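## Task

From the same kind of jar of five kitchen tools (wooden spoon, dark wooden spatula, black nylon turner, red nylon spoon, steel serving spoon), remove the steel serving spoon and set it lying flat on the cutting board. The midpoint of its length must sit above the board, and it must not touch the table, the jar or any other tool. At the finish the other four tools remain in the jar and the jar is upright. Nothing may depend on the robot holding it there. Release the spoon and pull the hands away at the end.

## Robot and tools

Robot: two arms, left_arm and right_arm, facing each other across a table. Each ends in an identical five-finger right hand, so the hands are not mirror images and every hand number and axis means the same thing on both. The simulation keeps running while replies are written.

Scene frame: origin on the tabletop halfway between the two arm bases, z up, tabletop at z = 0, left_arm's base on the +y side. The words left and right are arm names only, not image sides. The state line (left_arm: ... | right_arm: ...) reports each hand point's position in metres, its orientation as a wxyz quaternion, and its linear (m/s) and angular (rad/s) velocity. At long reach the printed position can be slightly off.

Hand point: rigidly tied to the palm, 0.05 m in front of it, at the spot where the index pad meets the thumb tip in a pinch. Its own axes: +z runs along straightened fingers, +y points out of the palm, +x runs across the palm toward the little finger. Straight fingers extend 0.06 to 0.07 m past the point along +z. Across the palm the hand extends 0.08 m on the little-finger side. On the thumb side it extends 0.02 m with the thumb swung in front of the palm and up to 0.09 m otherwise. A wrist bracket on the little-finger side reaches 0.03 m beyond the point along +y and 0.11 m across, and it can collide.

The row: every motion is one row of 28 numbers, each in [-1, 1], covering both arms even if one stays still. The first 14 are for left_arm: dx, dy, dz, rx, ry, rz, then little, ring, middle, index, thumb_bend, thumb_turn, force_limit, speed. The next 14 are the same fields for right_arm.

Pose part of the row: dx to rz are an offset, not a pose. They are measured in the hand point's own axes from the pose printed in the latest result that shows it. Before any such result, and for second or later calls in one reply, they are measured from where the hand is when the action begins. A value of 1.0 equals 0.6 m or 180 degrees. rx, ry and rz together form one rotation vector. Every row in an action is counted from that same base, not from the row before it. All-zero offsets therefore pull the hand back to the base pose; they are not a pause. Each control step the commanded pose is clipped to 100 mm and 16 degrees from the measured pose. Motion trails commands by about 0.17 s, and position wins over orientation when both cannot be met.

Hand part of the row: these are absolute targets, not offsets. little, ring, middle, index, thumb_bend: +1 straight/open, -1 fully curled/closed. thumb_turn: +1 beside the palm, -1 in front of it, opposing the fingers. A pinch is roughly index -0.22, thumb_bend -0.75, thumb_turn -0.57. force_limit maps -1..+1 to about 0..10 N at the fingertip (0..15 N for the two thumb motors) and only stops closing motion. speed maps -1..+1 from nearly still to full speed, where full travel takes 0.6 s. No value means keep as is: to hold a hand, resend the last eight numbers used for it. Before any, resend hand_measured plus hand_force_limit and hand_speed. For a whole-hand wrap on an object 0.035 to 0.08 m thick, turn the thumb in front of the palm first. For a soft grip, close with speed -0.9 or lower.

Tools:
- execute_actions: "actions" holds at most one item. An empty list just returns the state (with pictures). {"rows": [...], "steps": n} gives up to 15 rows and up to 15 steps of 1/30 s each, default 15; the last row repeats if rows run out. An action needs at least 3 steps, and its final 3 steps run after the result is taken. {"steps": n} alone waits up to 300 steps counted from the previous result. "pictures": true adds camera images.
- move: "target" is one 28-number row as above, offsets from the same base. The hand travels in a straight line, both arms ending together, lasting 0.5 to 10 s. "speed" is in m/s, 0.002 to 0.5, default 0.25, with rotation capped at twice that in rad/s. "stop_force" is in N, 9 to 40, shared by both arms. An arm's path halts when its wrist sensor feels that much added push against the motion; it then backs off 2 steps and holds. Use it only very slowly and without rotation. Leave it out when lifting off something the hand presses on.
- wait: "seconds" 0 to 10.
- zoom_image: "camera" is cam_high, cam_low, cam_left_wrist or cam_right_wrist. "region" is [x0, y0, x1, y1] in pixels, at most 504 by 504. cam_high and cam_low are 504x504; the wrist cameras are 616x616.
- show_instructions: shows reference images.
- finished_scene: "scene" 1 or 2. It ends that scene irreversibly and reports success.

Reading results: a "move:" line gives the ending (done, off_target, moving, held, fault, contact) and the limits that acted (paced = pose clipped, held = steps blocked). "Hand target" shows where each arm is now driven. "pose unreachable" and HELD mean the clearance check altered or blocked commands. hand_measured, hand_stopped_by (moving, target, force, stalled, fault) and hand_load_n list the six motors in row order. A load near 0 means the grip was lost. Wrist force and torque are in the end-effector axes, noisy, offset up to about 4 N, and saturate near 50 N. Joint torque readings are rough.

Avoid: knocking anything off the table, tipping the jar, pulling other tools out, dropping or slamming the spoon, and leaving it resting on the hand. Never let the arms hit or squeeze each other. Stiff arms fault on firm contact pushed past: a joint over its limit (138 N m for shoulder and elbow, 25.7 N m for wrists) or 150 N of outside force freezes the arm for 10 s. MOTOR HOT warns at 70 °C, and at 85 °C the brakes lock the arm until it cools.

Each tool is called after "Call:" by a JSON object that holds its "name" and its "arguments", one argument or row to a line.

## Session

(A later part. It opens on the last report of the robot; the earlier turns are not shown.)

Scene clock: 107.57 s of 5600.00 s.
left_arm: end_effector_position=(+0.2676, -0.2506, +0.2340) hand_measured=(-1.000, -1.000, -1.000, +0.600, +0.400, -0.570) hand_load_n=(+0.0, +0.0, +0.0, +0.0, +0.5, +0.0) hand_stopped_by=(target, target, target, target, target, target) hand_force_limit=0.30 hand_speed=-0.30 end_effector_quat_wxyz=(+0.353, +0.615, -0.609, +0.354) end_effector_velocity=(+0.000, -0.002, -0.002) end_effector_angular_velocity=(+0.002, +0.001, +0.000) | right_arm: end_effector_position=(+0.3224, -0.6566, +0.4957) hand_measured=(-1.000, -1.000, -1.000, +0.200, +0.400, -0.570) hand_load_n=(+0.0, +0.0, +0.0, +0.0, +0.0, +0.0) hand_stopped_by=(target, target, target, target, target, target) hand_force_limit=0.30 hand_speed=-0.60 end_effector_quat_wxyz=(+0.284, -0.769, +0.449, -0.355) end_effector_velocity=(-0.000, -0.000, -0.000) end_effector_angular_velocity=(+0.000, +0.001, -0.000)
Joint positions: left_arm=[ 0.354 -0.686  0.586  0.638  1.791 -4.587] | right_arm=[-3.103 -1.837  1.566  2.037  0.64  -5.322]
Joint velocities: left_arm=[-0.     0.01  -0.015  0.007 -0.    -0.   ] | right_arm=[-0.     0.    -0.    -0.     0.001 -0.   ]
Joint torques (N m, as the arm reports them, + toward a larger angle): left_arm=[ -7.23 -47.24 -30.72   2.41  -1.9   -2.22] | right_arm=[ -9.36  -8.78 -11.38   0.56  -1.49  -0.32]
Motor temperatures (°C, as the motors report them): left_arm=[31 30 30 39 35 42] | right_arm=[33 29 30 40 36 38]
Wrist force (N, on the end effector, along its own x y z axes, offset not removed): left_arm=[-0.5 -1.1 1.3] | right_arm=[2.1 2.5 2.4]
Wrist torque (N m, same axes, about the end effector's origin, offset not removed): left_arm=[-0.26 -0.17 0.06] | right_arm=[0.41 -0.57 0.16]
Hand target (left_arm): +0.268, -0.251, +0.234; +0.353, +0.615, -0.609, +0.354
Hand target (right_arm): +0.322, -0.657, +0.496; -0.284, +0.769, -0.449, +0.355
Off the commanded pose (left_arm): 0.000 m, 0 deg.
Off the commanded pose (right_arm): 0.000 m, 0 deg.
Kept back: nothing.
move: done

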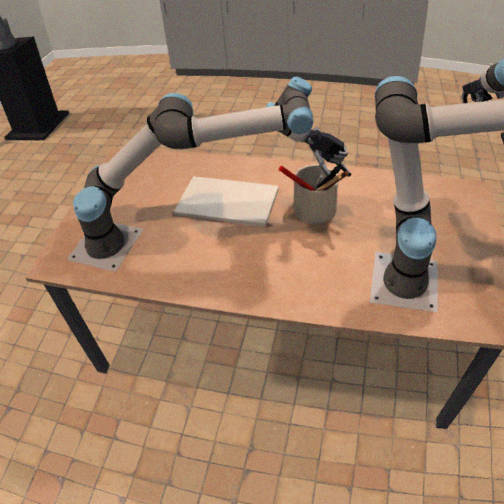

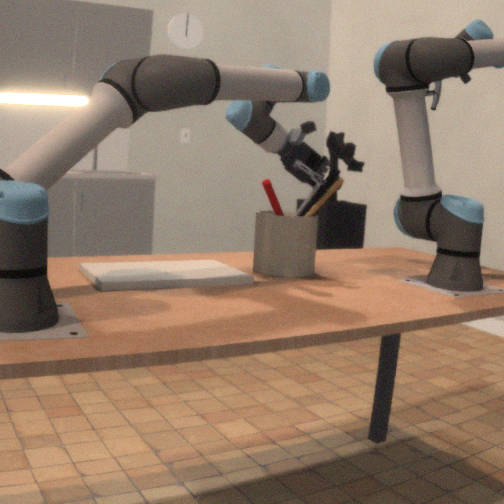

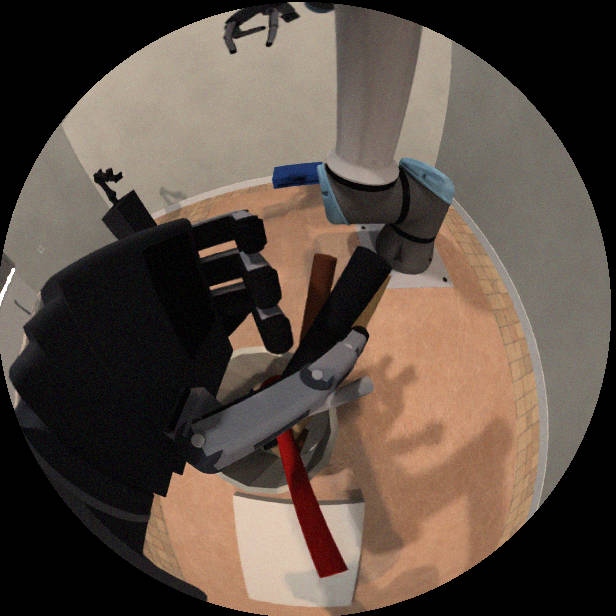

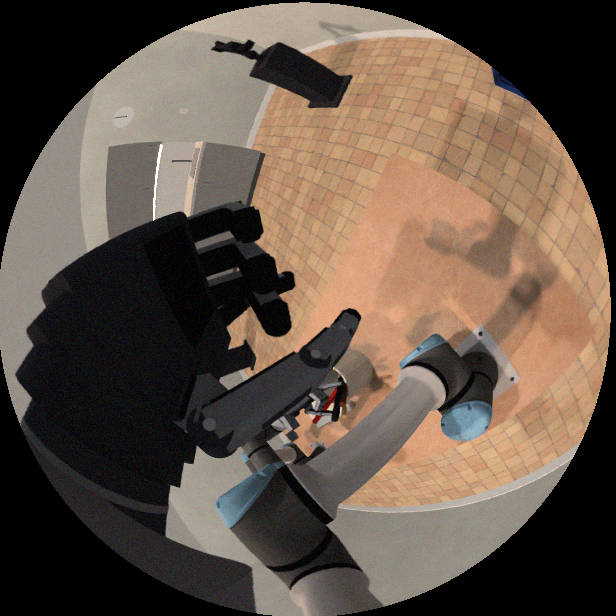

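Call:
{"name": "move", "arguments": {
  "target": [0.0,-0.01,0.025,0,0,0,-1,-1,-1,0.6,0.4,-0.57,0.3,-0.3,0,0,0,0,0,0,-1,-1,-1,0.2,0.4,-0.57,0.3,-0.6],
  "speed": 0.03
}}

Call:
{"name": "move", "arguments": {
  "target": [0.0,0.0,-0.085,0,0,0,-1,-1,-1,0.6,0.4,-0.57,0.3,-0.3,0,0,0,0,0,0,-1,-1,-1,0.2,0.4,-0.57,0.3,-0.6],
  "speed": 0.04
}}

Call:
{"name": "move", "arguments": {
  "target": [-0.03,0.055,0,0,0,0,-1,-1,-1,0.6,0.4,-0.57,0.3,-0.3,0,0,0,0,0,0,-1,-1,-1,0.2,0.4,-0.57,0.3,-0.6],
  "speed": 0.04
}}

Call:
{"name": "zoom_image", "arguments": {
  "camera": "cam_left_wrist",
  "region": [150, 120, 450, 420]
}}

Call:
{"name": "zoom_image", "arguments": {
  "camera": "cam_low",
  "region": [220, 100, 380, 260]
}}

Call:
{"name": "zoom_image", "arguments": {
  "camera": "cam_high",
  "region": [250, 110, 370, 230]
}}

Scene clock: 108.73 s of 5600.00 s.
left_arm: end_effector_position=(+0.2735, -0.2633, +0.2266) hand_measured=(-1.000, -1.000, -1.000, +0.600, +0.400, -0.570) hand_load_n=(+0.0, +0.0, +0.0, +0.0, +1.5, -1.5) hand_stopped_by=(target, target, target, target, target, target) hand_force_limit=0.30 hand_speed=-0.30 end_effector_quat_wxyz=(+0.354, +0.615, -0.609, +0.354) end_effector_velocity=(+0.002, -0.002, -0.002) end_effector_angular_velocity=(+0.003, +0.001, +0.001) | right_arm: end_effector_position=(+0.3224, -0.6566, +0.4957) hand_measured=(-1.000, -1.000, -1.000, +0.200, +0.400, -0.570) hand_load_n=(+0.0, +0.0, +0.0, +0.0, +0.0, +0.0) hand_stopped_by=(target, target, target, target, target, target) hand_force_limit=0.30 hand_speed=-0.60 end_effector_quat_wxyz=(+0.284, -0.769, +0.449, -0.355) end_effector_velocity=(-0.001, -0.000, -0.001) end_effector_angular_velocity=(-0.000, +0.003, +0.001)
Joint positions: left_arm=[ 0.357 -0.626  0.492  0.671  1.794 -4.586] | right_arm=[-3.103 -1.837  1.566  2.037  0.64  -5.322]
Joint velocities: left_arm=[ 0.001  0.015 -0.024  0.012  0.001 -0.   ] | right_arm=[-0.001  0.001  0.     0.     0.003 -0.001]
Joint torques (N m, as the arm reports them, + toward a larger angle): left_arm=[  6.28 -48.41 -29.91   2.08   2.5    2.54] | right_arm=[ -9.27  -9.11 -10.43   0.68  -1.55  -0.52]
Motor temperatures (°C, as the motors report them): left_arm=[31 30 30 39 35 42] | right_arm=[33 29 30 40 36 38]
Wrist force (N, on the end effector, along its own x y z axes, offset not removed): left_arm=[1.6 -1.1 -1.6] | right_arm=[-1.7 2.9 2.3]
Wrist torque (N m, same axes, about the end effector's origin, offset not removed): left_arm=[-0.23 -0.37 0.08] | right_arm=[0.43 0.00 -0.02]
Hand target (left_arm): +0.274, -0.264, +0.226; +0.353, +0.615, -0.609, +0.354
Hand target (right_arm): +0.322, -0.657, +0.496; -0.284, +0.769, -0.449, +0.355
Off the commanded pose (left_arm): 0.000 m, 0 deg.
Off the commanded pose (right_arm): 0.000 m, 0 deg.
Kept back: nothing.
move: done

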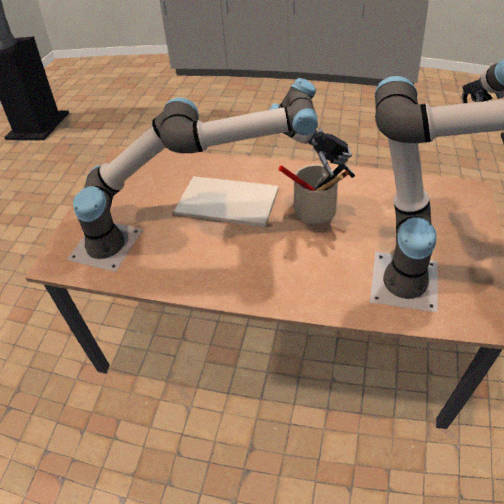

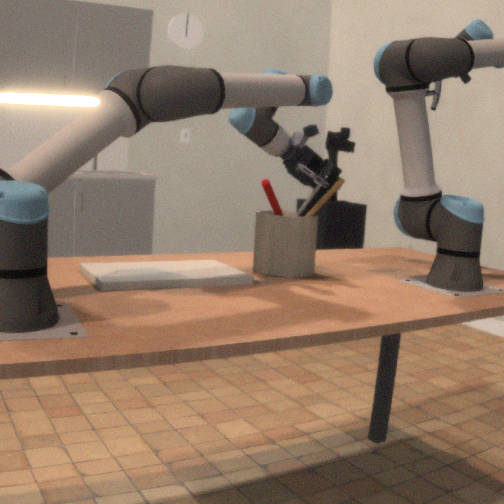

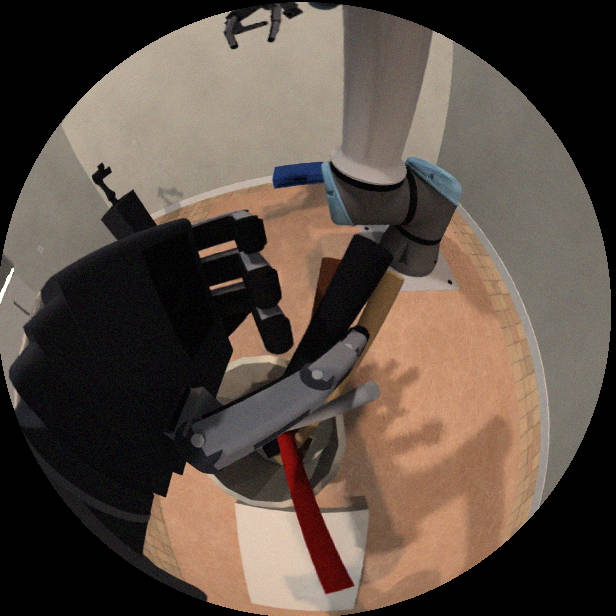

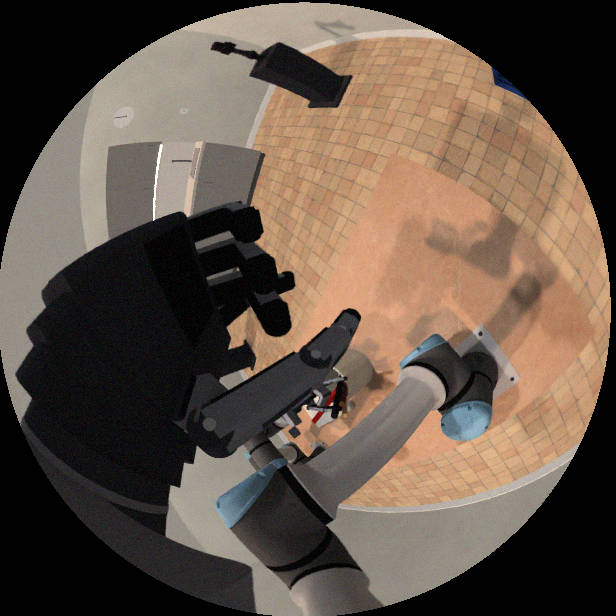

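Scene clock: 110.43 s of 5600.00 s.
left_arm: end_effector_position=(+0.2733, -0.2194, +0.2519) hand_measured=(-1.000, -1.000, -1.000, +0.600, +0.400, -0.570) hand_load_n=(+0.0, +0.0, +0.0, +0.0, +0.0, +0.0) hand_stopped_by=(target, target, target, target, target, target) hand_force_limit=0.30 hand_speed=-0.30 end_effector_quat_wxyz=(+0.353, +0.615, -0.609, +0.354) end_effector_velocity=(-0.000, +0.002, +0.000) end_effector_angular_velocity=(+0.001, +0.001, +0.001) | right_arm: end_effector_position=(+0.3224, -0.6566, +0.4957) hand_measured=(-1.000, -1.000, -1.000, +0.200, +0.400, -0.570) hand_load_n=(+0.0, +0.0, +0.0, +0.0, +0.0, +0.0) hand_stopped_by=(target, target, target, target, target, target) hand_force_limit=0.30 hand_speed=-0.60 end_effector_quat_wxyz=(+0.284, -0.769, +0.449, -0.355) end_effector_velocity=(+0.000, -0.000, -0.000) end_effector_angular_velocity=(+0.001, -0.001, -0.000)
Joint positions: left_arm=[ 0.375 -0.78   0.709  0.61   1.809 -4.576] | right_arm=[-3.103 -1.837  1.566  2.037  0.64  -5.322]
Joint velocities: left_arm=[ 0.001 -0.007  0.012 -0.004  0.001 -0.001] | right_arm=[-0.     0.001  0.     0.    -0.001 -0.   ]
Joint torques (N m, as the arm reports them, + toward a larger angle): left_arm=[  7.43 -64.07 -15.3   -2.51   2.55   2.19] | right_arm=[ -9.86  -8.78 -10.82   0.43  -1.5   -0.46]
Motor temperatures (°C, as the motors report them): left_arm=[31 30 30 39 35 42] | right_arm=[33 29 30 40 36 38]
Wrist force (N, on the end effector, along its own x y z axes, offset not removed): left_arm=[-0.2 -1.0 1.9] | right_arm=[1.3 1.6 2.0]
Wrist torque (N m, same axes, about the end effector's origin, offset not removed): left_arm=[-0.20 -0.25 0.06] | right_arm=[0.33 -0.40 0.07]
Hand target (left_arm): +0.273, -0.219, +0.252; +0.354, +0.615, -0.609, +0.354
Hand target (right_arm): +0.322, -0.657, +0.496; -0.284, +0.769, -0.449, +0.355
Off the commanded pose (left_arm): 0.000 m, 0 deg.
Off the commanded pose (right_arm): 0.000 m, 0 deg.
Kept back: nothing.
move: done

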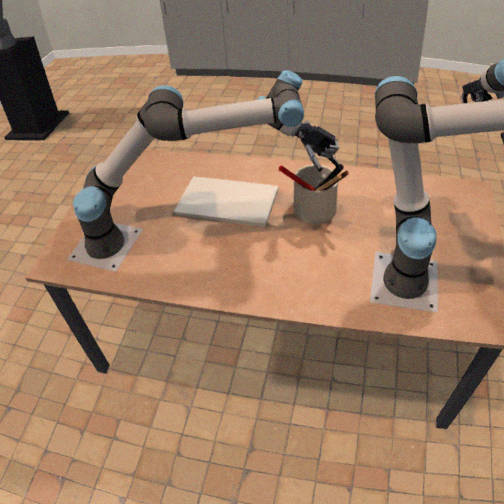

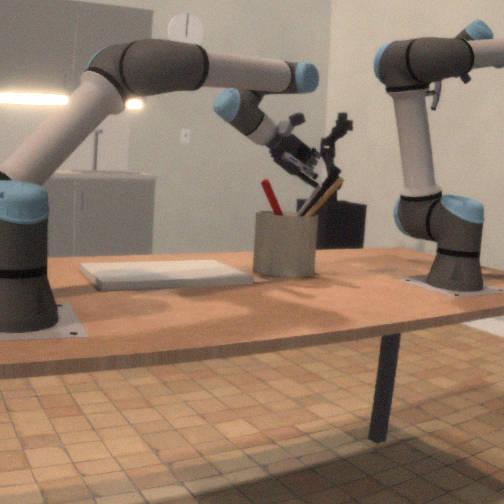

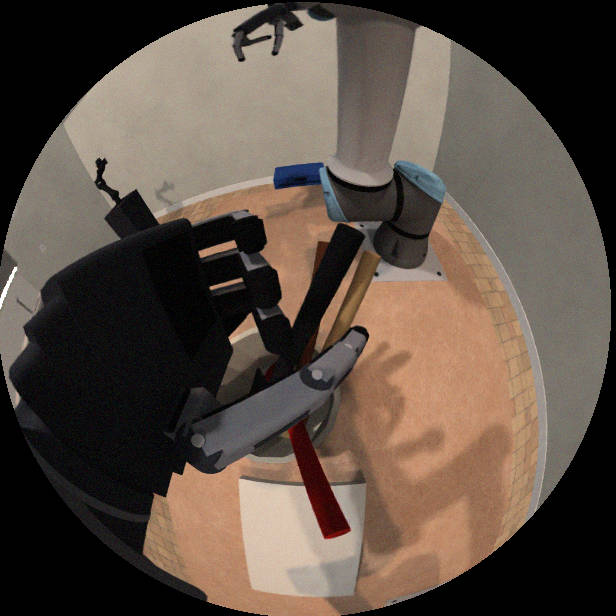

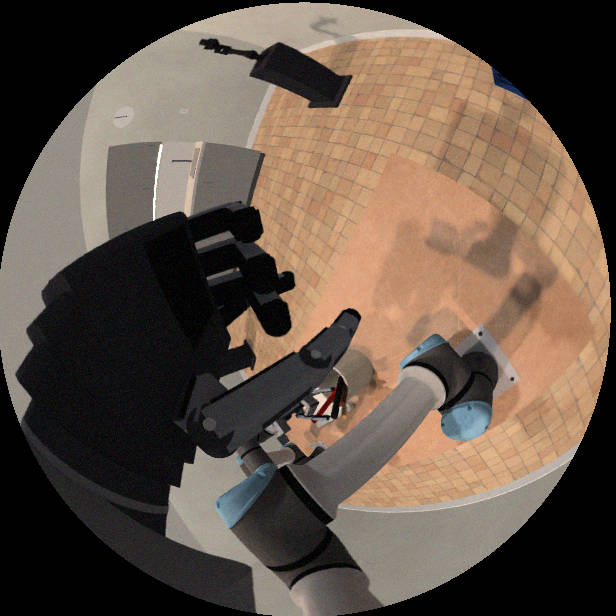

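Scene clock: 111.80 s of 5600.00 s.
left_arm: end_effector_position=(+0.2405, -0.2108, +0.2366) hand_measured=(-1.000, -1.000, -1.000, +0.600, +0.400, -0.570) hand_load_n=(+0.0, +0.0, +0.0, +1.5, +0.0, +0.0) hand_stopped_by=(target, target, target, target, target, target) hand_force_limit=0.30 hand_speed=-0.30 end_effector_quat_wxyz=(+0.354, +0.615, -0.609, +0.354) end_effector_velocity=(-0.003, +0.000, -0.001) end_effector_angular_velocity=(-0.002, +0.000, -0.000) | right_arm: end_effector_position=(+0.3224, -0.6566, +0.4957) hand_measured=(-1.000, -1.000, -1.000, +0.200, +0.400, -0.570) hand_load_n=(+0.0, +0.0, +0.0, +0.0, +0.0, +0.0) hand_stopped_by=(target, target, target, target, target, target) hand_force_limit=0.30 hand_speed=-0.60 end_effector_quat_wxyz=(+0.284, -0.769, +0.449, -0.355) end_effector_velocity=(-0.000, +0.000, +0.000) end_effector_angular_velocity=(+0.000, +0.000, -0.000)
Joint positions: left_arm=[ 0.328 -0.858  0.884  0.509  1.769 -4.601] | right_arm=[-3.103 -1.837  1.566  2.037  0.64  -5.322]
Joint velocities: left_arm=[-0.004 -0.006  0.012 -0.009 -0.003 -0.002] | right_arm=[ 0.    -0.    -0.     0.     0.     0.001]
Joint torques (N m, as the arm reports them, + toward a larger angle): left_arm=[ -9.78 -62.07 -15.57  -2.67  -1.05  -2.28] | right_arm=[-10.19  -8.66 -11.     0.78  -1.38  -0.69]
Motor temperatures (°C, as the motors report them): left_arm=[31 30 30 39 35 42] | right_arm=[33 29 30 40 36 38]
Wrist force (N, on the end effector, along its own x y z axes, offset not removed): left_arm=[0.2 -2.9 -1.7] | right_arm=[2.1 1.5 1.2]
Wrist torque (N m, same axes, about the end effector's origin, offset not removed): left_arm=[0.18 -0.13 0.18] | right_arm=[0.37 -0.53 0.08]
Hand target (left_arm): +0.240, -0.211, +0.237; +0.354, +0.615, -0.609, +0.354
Hand target (right_arm): +0.322, -0.657, +0.496; -0.284, +0.769, -0.449, +0.355
Off the commanded pose (left_arm): 0.000 m, 0 deg.
Off the commanded pose (right_arm): 0.000 m, 0 deg.
Kept back: nothing.
move: done

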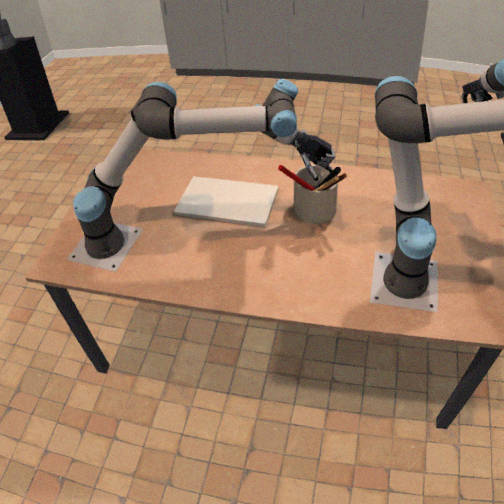

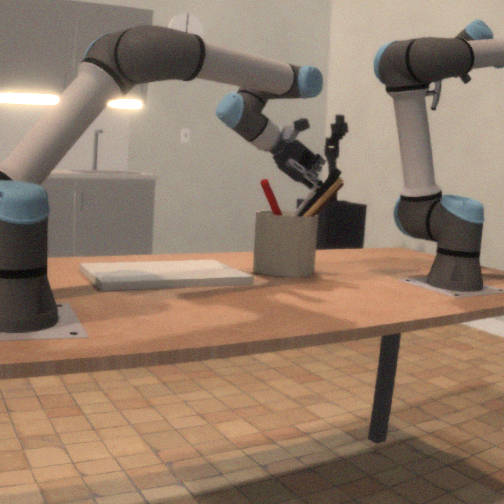

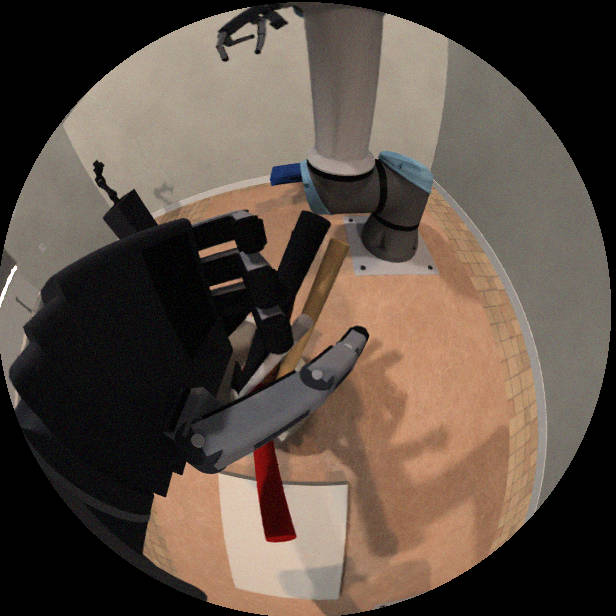

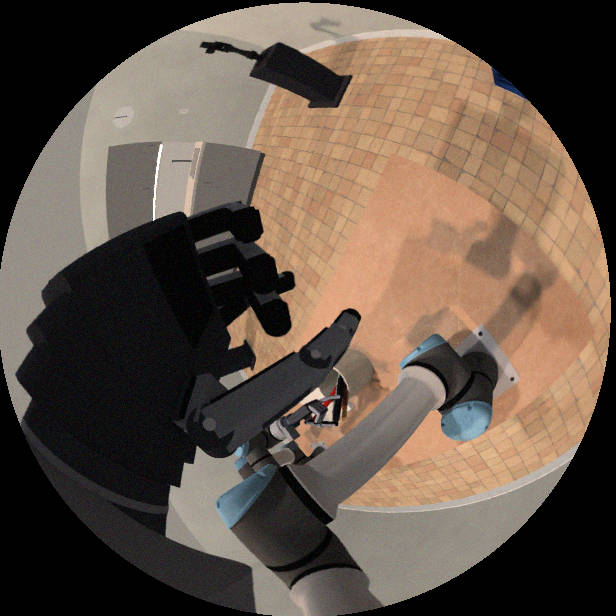

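Region (150, 120, 450, 420) of cam_left_wrist's 616x616 image, scaled by 1.680, with more detail than that image has.

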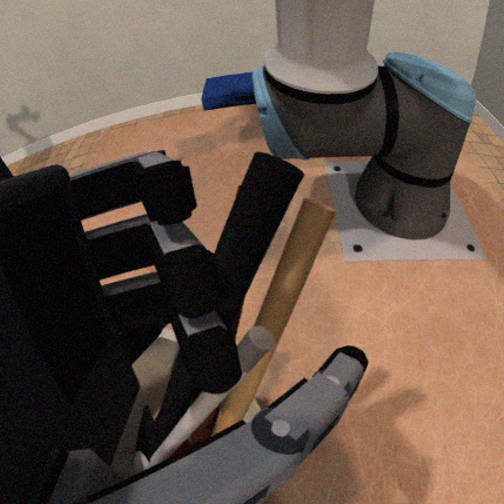

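Region (220, 100, 380, 260) of cam_low's 504x504 image, scaled by 3.150, with more detail than that image has.

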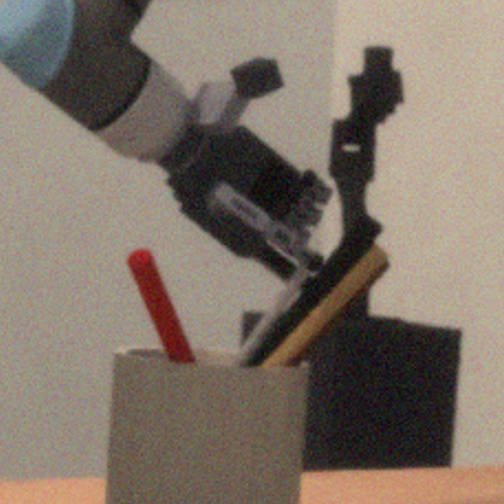

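Region (250, 110, 370, 230) of cam_high's 504x504 image, scaled by 4.200, with more detail than that image has.

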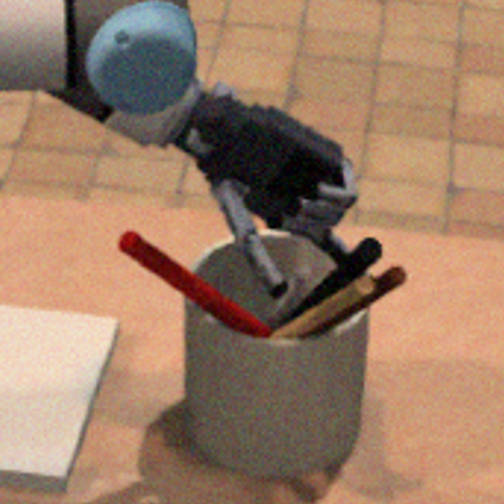

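Call:
{"name": "move", "arguments": {
  "target": [-0.015,0.0,0.025,0,0,0,-1,-1,-1,0.6,0.4,-0.57,0.3,-0.3,0,0,0,0,0,0,-1,-1,-1,0.2,0.4,-0.57,0.3,-0.6],
  "speed": 0.03
}}

Call:
{"name": "zoom_image", "arguments": {
  "camera": "cam_left_wrist",
  "region": [150, 120, 450, 420]
}}

Call:
{"name": "move", "arguments": {
  "target": [0,0,0,0,0,0,-1,-1,-1,-0.8,-0.8,-0.57,0.3,-0.6,0,0,0,0,0,0,-1,-1,-1,0.2,0.4,-0.57,0.3,-0.6]
}}

Call:
{"name": "zoom_image", "arguments": {
  "camera": "cam_left_wrist",
  "region": [150, 120, 450, 420]
}}

Call:
{"name": "zoom_image", "arguments": {
  "camera": "cam_low",
  "region": [220, 100, 380, 260]
}}

Scene clock: 112.97 s of 5600.00 s.
left_arm: end_effector_position=(+0.2405, -0.2190, +0.2217) hand_measured=(-1.000, -1.000, -1.000, +0.600, +0.400, -0.570) hand_load_n=(+0.0, +0.0, +0.0, +0.0, +0.0, +0.0) hand_stopped_by=(target, target, target, target, target, target) hand_force_limit=0.30 hand_speed=-0.30 end_effector_quat_wxyz=(+0.354, +0.615, -0.609, +0.354) end_effector_velocity=(+0.001, -0.001, -0.004) end_effector_angular_velocity=(+0.002, +0.000, +0.001) | right_arm: end_effector_position=(+0.3224, -0.6566, +0.4957) hand_measured=(-1.000, -1.000, -1.000, +0.200, +0.400, -0.570) hand_load_n=(+0.0, +0.0, +0.0, +0.0, +0.0, +0.0) hand_stopped_by=(target, target, target, target, target, target) hand_force_limit=0.30 hand_speed=-0.60 end_effector_quat_wxyz=(+0.284, -0.769, +0.449, -0.355) end_effector_velocity=(-0.000, -0.000, -0.000) end_effector_angular_velocity=(+0.001, +0.001, -0.002)
Joint positions: left_arm=[ 0.325 -0.833  0.879  0.488  1.766 -4.602] | right_arm=[-3.103 -1.837  1.566  2.037  0.64  -5.322]
Joint velocities: left_arm=[ 0.     0.007 -0.002 -0.003 -0.    -0.   ] | right_arm=[-0.002  0.    -0.    -0.     0.001  0.002]
Joint torques (N m, as the arm reports them, + toward a larger angle): left_arm=[ -7.28 -41.51 -30.51  -2.9   -1.91  -2.22] | right_arm=[-10.04  -9.76 -10.76   0.75  -1.35  -0.58]
Motor temperatures (°C, as the motors report them): left_arm=[31 30 30 39 35 42] | right_arm=[33 29 30 40 36 38]
Wrist force (N, on the end effector, along its own x y z axes, offset not removed): left_arm=[-0.7 -0.5 0.1] | right_arm=[0.8 2.3 1.1]
Wrist torque (N m, same axes, about the end effector's origin, offset not removed): left_arm=[-0.02 -0.05 0.04] | right_arm=[0.50 -0.25 0.08]
Hand target (left_arm): +0.240, -0.219, +0.221; +0.354, +0.615, -0.609, +0.354
Hand target (right_arm): +0.322, -0.657, +0.496; -0.284, +0.769, -0.449, +0.355
Off the commanded pose (left_arm): 0.000 m, 0 deg.
Off the commanded pose (right_arm): 0.000 m, 0 deg.
Kept back: nothing.
move: done

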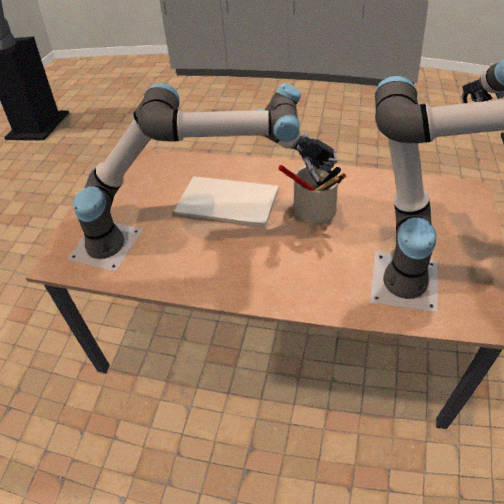

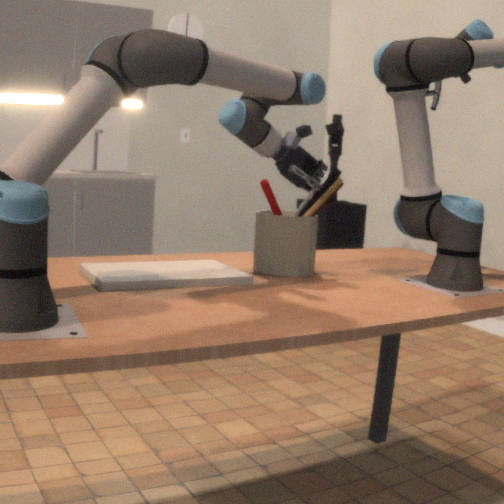

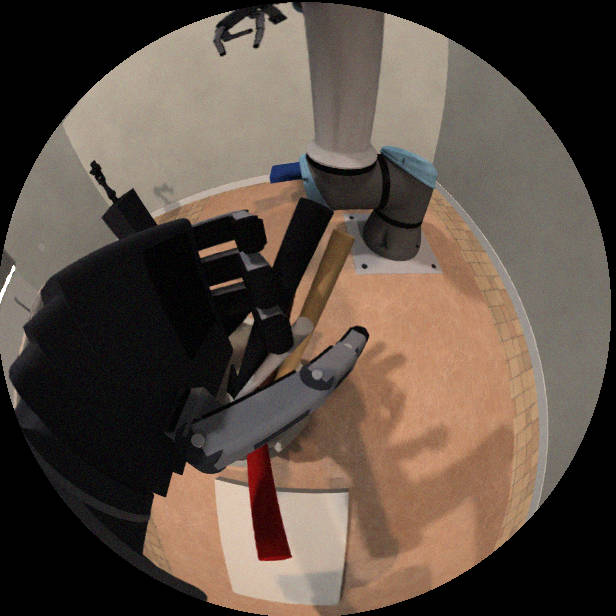

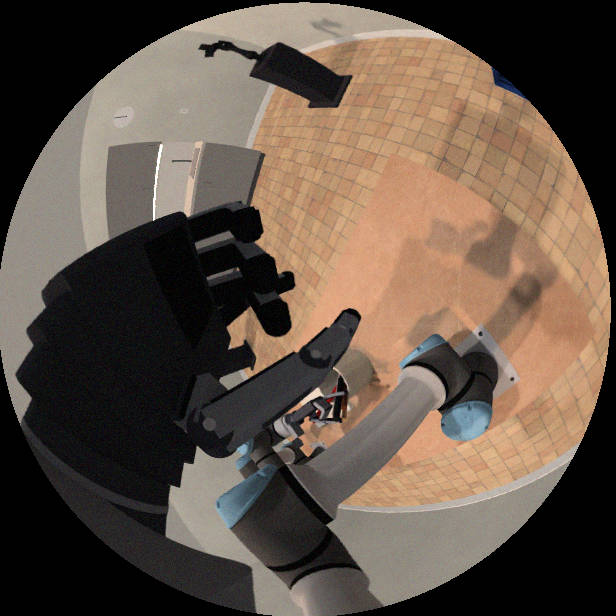

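Region (150, 120, 450, 420) of cam_left_wrist's 616x616 image, scaled by 1.680, with more detail than that image has.

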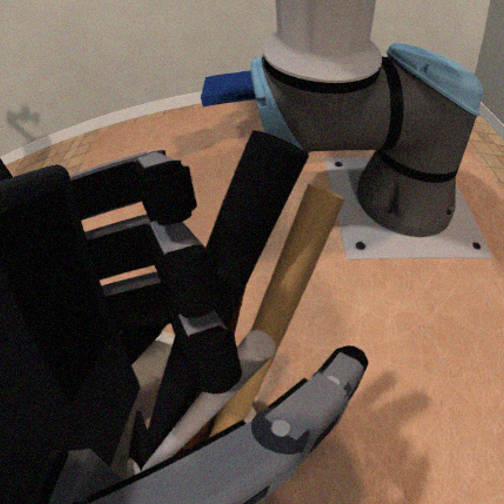

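Scene clock: 114.20 s of 5600.00 s.
left_arm: end_effector_position=(+0.2405, -0.2190, +0.2217) hand_measured=(-1.000, -1.000, -1.000, +0.006, +0.024, -0.570) hand_load_n=(+0.0, +0.0, +0.0, +11.0, +10.0, +0.0) hand_stopped_by=(target, target, target, force, force, target) hand_force_limit=0.30 hand_speed=-0.60 end_effector_quat_wxyz=(+0.354, +0.615, -0.609, +0.354) end_effector_velocity=(+0.000, +0.000, +0.000) end_effector_angular_velocity=(+0.000, +0.001, +0.001) | right_arm: end_effector_position=(+0.3224, -0.6566, +0.4957) hand_measured=(-1.000, -1.000, -1.000, +0.200, +0.400, -0.570) hand_load_n=(+0.0, +0.0, +0.0, +0.0, +0.0, +0.0) hand_stopped_by=(target, target, target, target, target, target) hand_force_limit=0.30 hand_speed=-0.60 end_effector_quat_wxyz=(+0.284, -0.769, +0.449, -0.355) end_effector_velocity=(-0.000, -0.000, +0.000) end_effector_angular_velocity=(-0.000, -0.000, -0.001)
Joint positions: left_arm=[ 0.325 -0.833  0.879  0.488  1.766 -4.602] | right_arm=[-3.103 -1.837  1.566  2.037  0.64  -5.322]
Joint velocities: left_arm=[ 0.001 -0.001 -0.     0.001  0.001 -0.001] | right_arm=[-0.001 -0.     0.     0.    -0.    -0.   ]
Joint torques (N m, as the arm reports them, + toward a larger angle): left_arm=[  3.41 -65.26 -17.37   2.5    0.18  -1.35] | right_arm=[ -9.36  -9.25 -11.96   0.54  -1.58  -0.54]
Motor temperatures (°C, as the motors report them): left_arm=[31 30 30 39 35 42] | right_arm=[33 29 30 40 36 38]
Wrist force (N, on the end effector, along its own x y z axes, offset not removed): left_arm=[0.7 -1.0 2.2] | right_arm=[0.4 1.0 1.1]
Wrist torque (N m, same axes, about the end effector's origin, offset not removed): left_arm=[-0.36 -0.31 0.16] | right_arm=[0.30 -0.26 -0.01]
Hand target (left_arm): +0.240, -0.219, +0.222; +0.354, +0.615, -0.609, +0.354
Hand target (right_arm): +0.322, -0.657, +0.496; -0.284, +0.769, -0.449, +0.355
Off the commanded pose (left_arm): 0.000 m, 0 deg.
Off the commanded pose (right_arm): 0.000 m, 0 deg.
Kept back: nothing.
move: done

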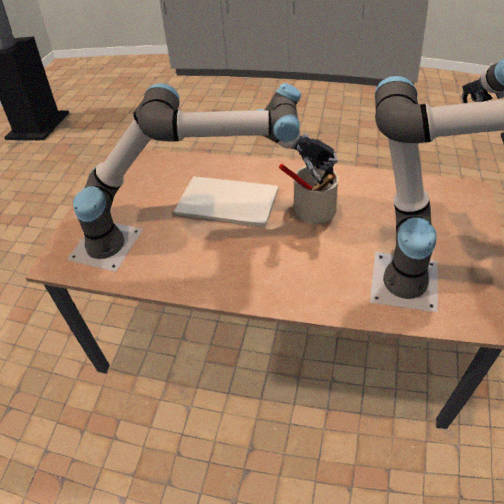

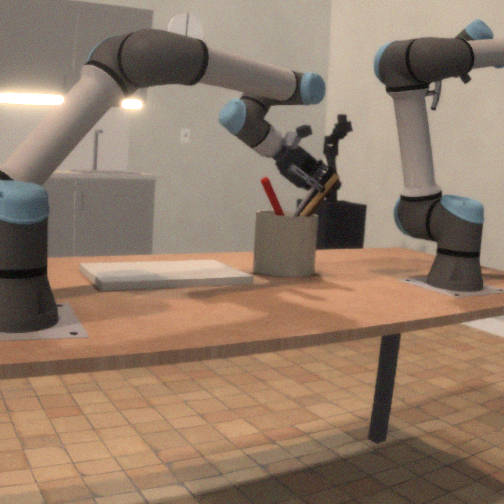

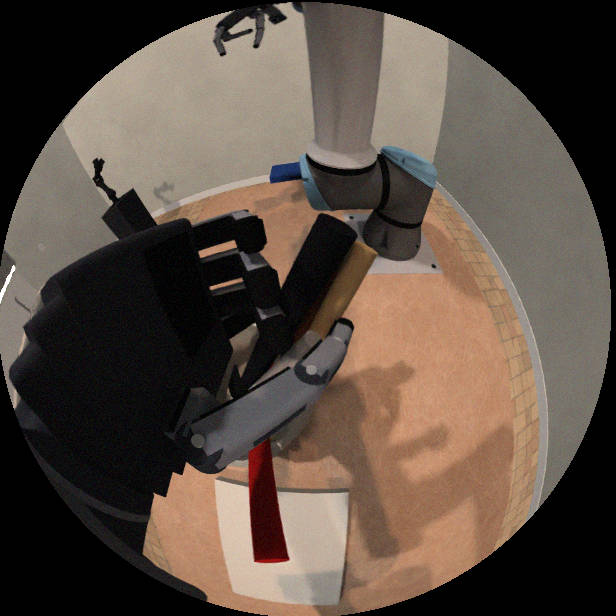

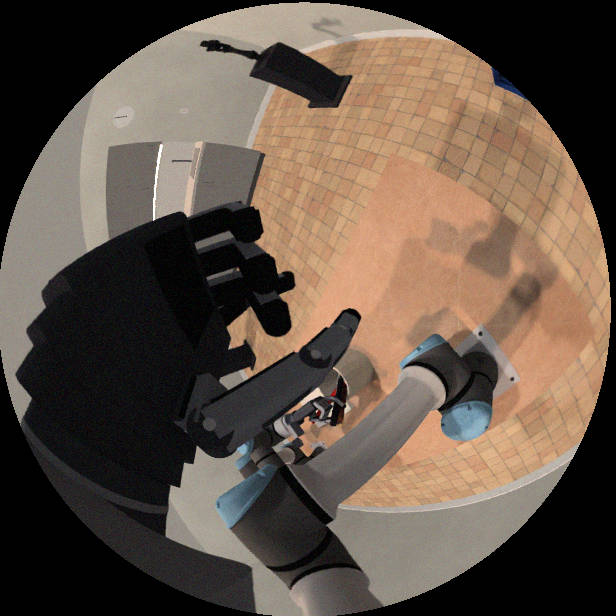

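Region (150, 120, 450, 420) of cam_left_wrist's 616x616 image, scaled by 1.680, with more detail than that image has.

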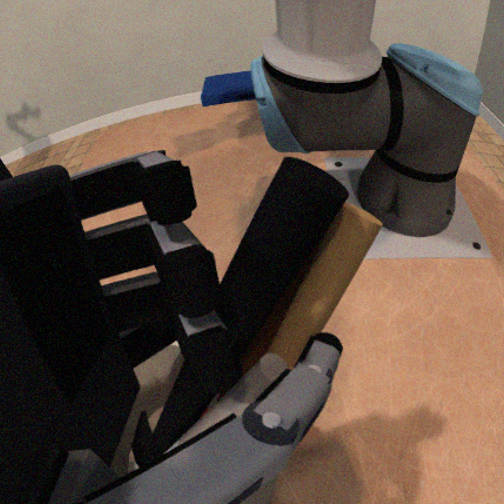

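Region (220, 100, 380, 260) of cam_low's 504x504 image, scaled by 3.150, with more detail than that image has.

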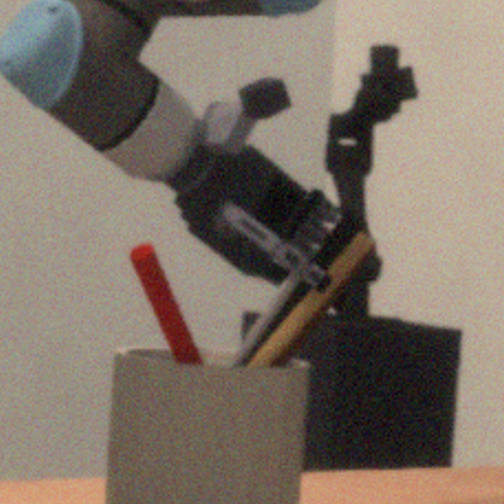

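Call:
{"name": "move", "arguments": {
  "target": [0,0,-0.035,0,0,0,-1,-1,-1,0.6,0.4,-0.57,0.3,-0.3,0,0,0,0,0,0,-1,-1,-1,0.2,0.4,-0.57,0.3,-0.6],
  "speed": 0.02
}}

Call:
{"name": "zoom_image", "arguments": {
  "camera": "cam_left_wrist",
  "region": [150, 120, 450, 420]
}}

Call:
{"name": "zoom_image", "arguments": {
  "camera": "cam_low",
  "region": [220, 100, 380, 260]
}}

Call:
{"name": "zoom_image", "arguments": {
  "camera": "cam_high",
  "region": [250, 110, 370, 230]
}}

Scene clock: 115.80 s of 5600.00 s.
left_arm: end_effector_position=(+0.2404, -0.2012, +0.2320) hand_measured=(-1.000, -1.000, -1.000, +0.600, +0.400, -0.570) hand_load_n=(+0.0, +0.0, +0.0, +0.0, +0.0, +0.0) hand_stopped_by=(target, target, target, target, target, target) hand_force_limit=0.30 hand_speed=-0.30 end_effector_quat_wxyz=(+0.354, +0.615, -0.609, +0.354) end_effector_velocity=(-0.001, +0.002, +0.002) end_effector_angular_velocity=(-0.001, -0.000, -0.002) | right_arm: end_effector_position=(+0.3224, -0.6566, +0.4957) hand_measured=(-1.000, -1.000, -1.000, +0.200, +0.400, -0.570) hand_load_n=(+0.0, +0.0, +0.0, +0.0, +0.0, +0.0) hand_stopped_by=(target, target, target, target, target, target) hand_force_limit=0.30 hand_speed=-0.60 end_effector_quat_wxyz=(+0.284, -0.769, +0.449, -0.355) end_effector_velocity=(+0.000, +0.000, -0.000) end_effector_angular_velocity=(-0.000, +0.001, +0.002)
Joint positions: left_arm=[ 0.331 -0.884  0.939  0.48   1.772 -4.599] | right_arm=[-3.103 -1.837  1.566  2.037  0.64  -5.322]
Joint velocities: left_arm=[-0.001 -0.007  0.009 -0.002  0.001  0.001] | right_arm=[ 0.001  0.001 -0.     0.     0.001 -0.001]
Joint torques (N m, as the arm reports them, + toward a larger angle): left_arm=[  7.89 -62.52 -15.47  -2.56   2.45   2.12] | right_arm=[-10.39  -9.35 -10.73   0.62  -1.46  -0.6 ]
Motor temperatures (°C, as the motors report them): left_arm=[31 30 30 39 35 42] | right_arm=[33 29 30 40 36 38]
Wrist force (N, on the end effector, along its own x y z axes, offset not removed): left_arm=[-0.5 -0.7 0.9] | right_arm=[3.3 1.8 1.6]
Wrist torque (N m, same axes, about the end effector's origin, offset not removed): left_arm=[-0.04 -0.22 0.14] | right_arm=[0.36 -0.73 0.19]
Hand target (left_arm): +0.240, -0.201, +0.232; +0.354, +0.615, -0.609, +0.354
Hand target (right_arm): +0.322, -0.657, +0.496; -0.284, +0.769, -0.449, +0.355
Off the commanded pose (left_arm): 0.000 m, 0 deg.
Off the commanded pose (right_arm): 0.000 m, 0 deg.
Kept back: nothing.
move: done

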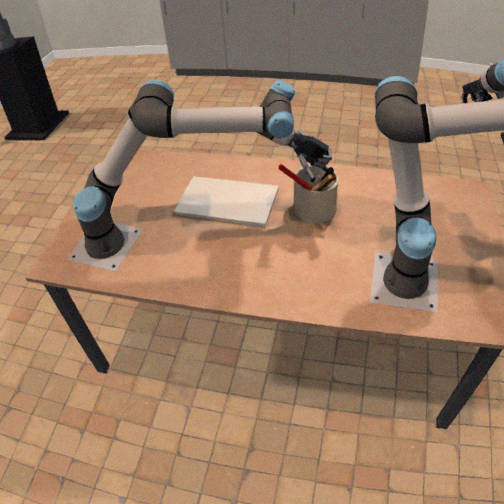

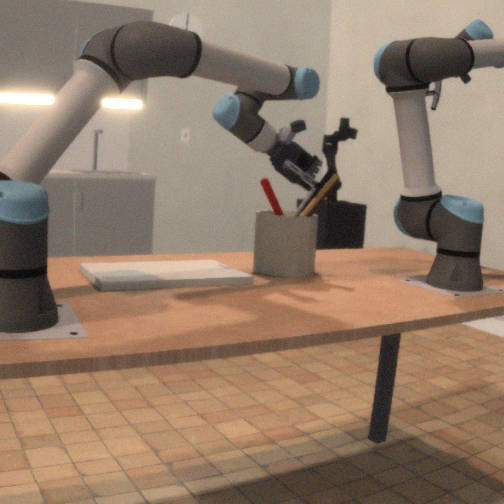

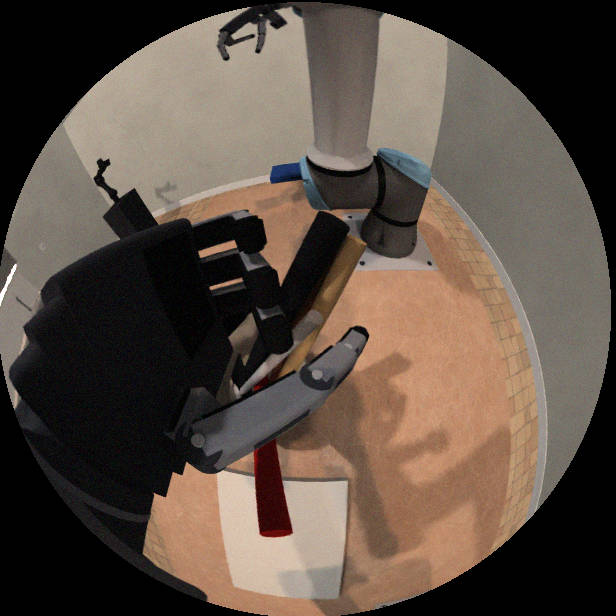

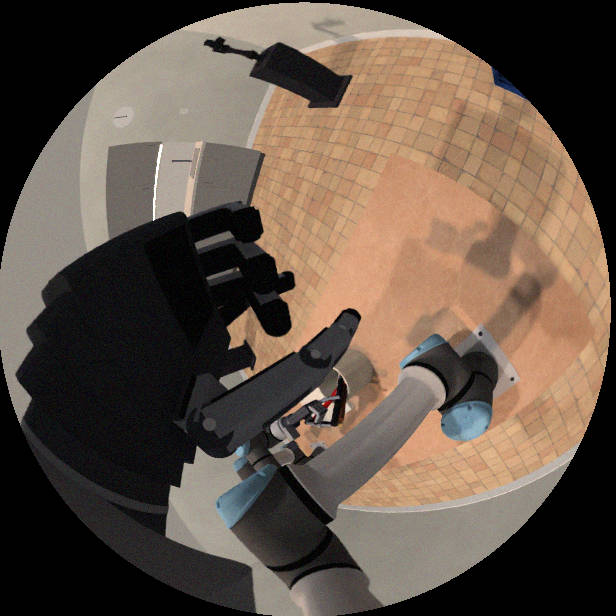

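Region (150, 120, 450, 420) of cam_left_wrist's 616x616 image, scaled by 1.680, with more detail than that image has.

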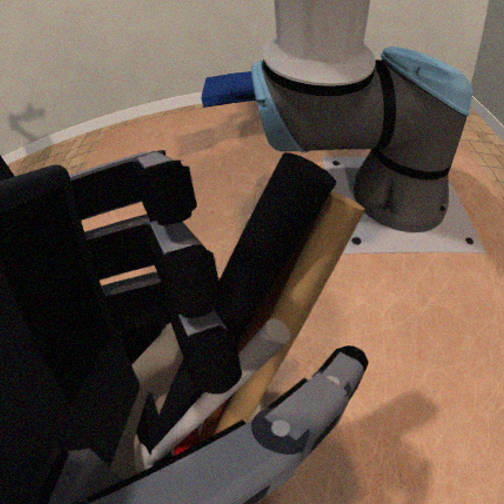

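Region (220, 100, 380, 260) of cam_low's 504x504 image, scaled by 3.150, with more detail than that image has.

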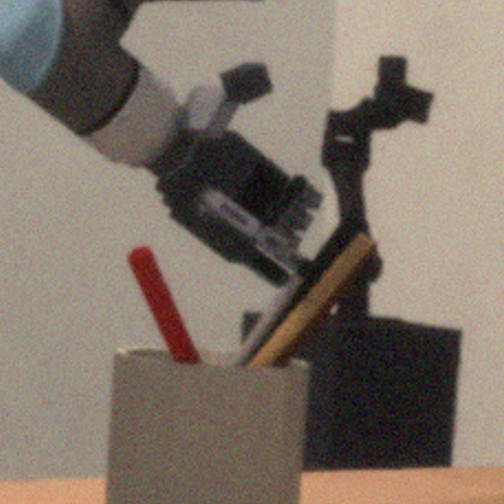

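Region (250, 110, 370, 230) of cam_high's 504x504 image, scaled by 4.200, with more detail than that image has.

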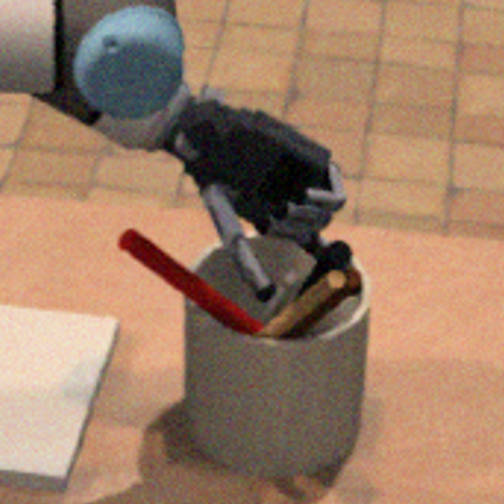

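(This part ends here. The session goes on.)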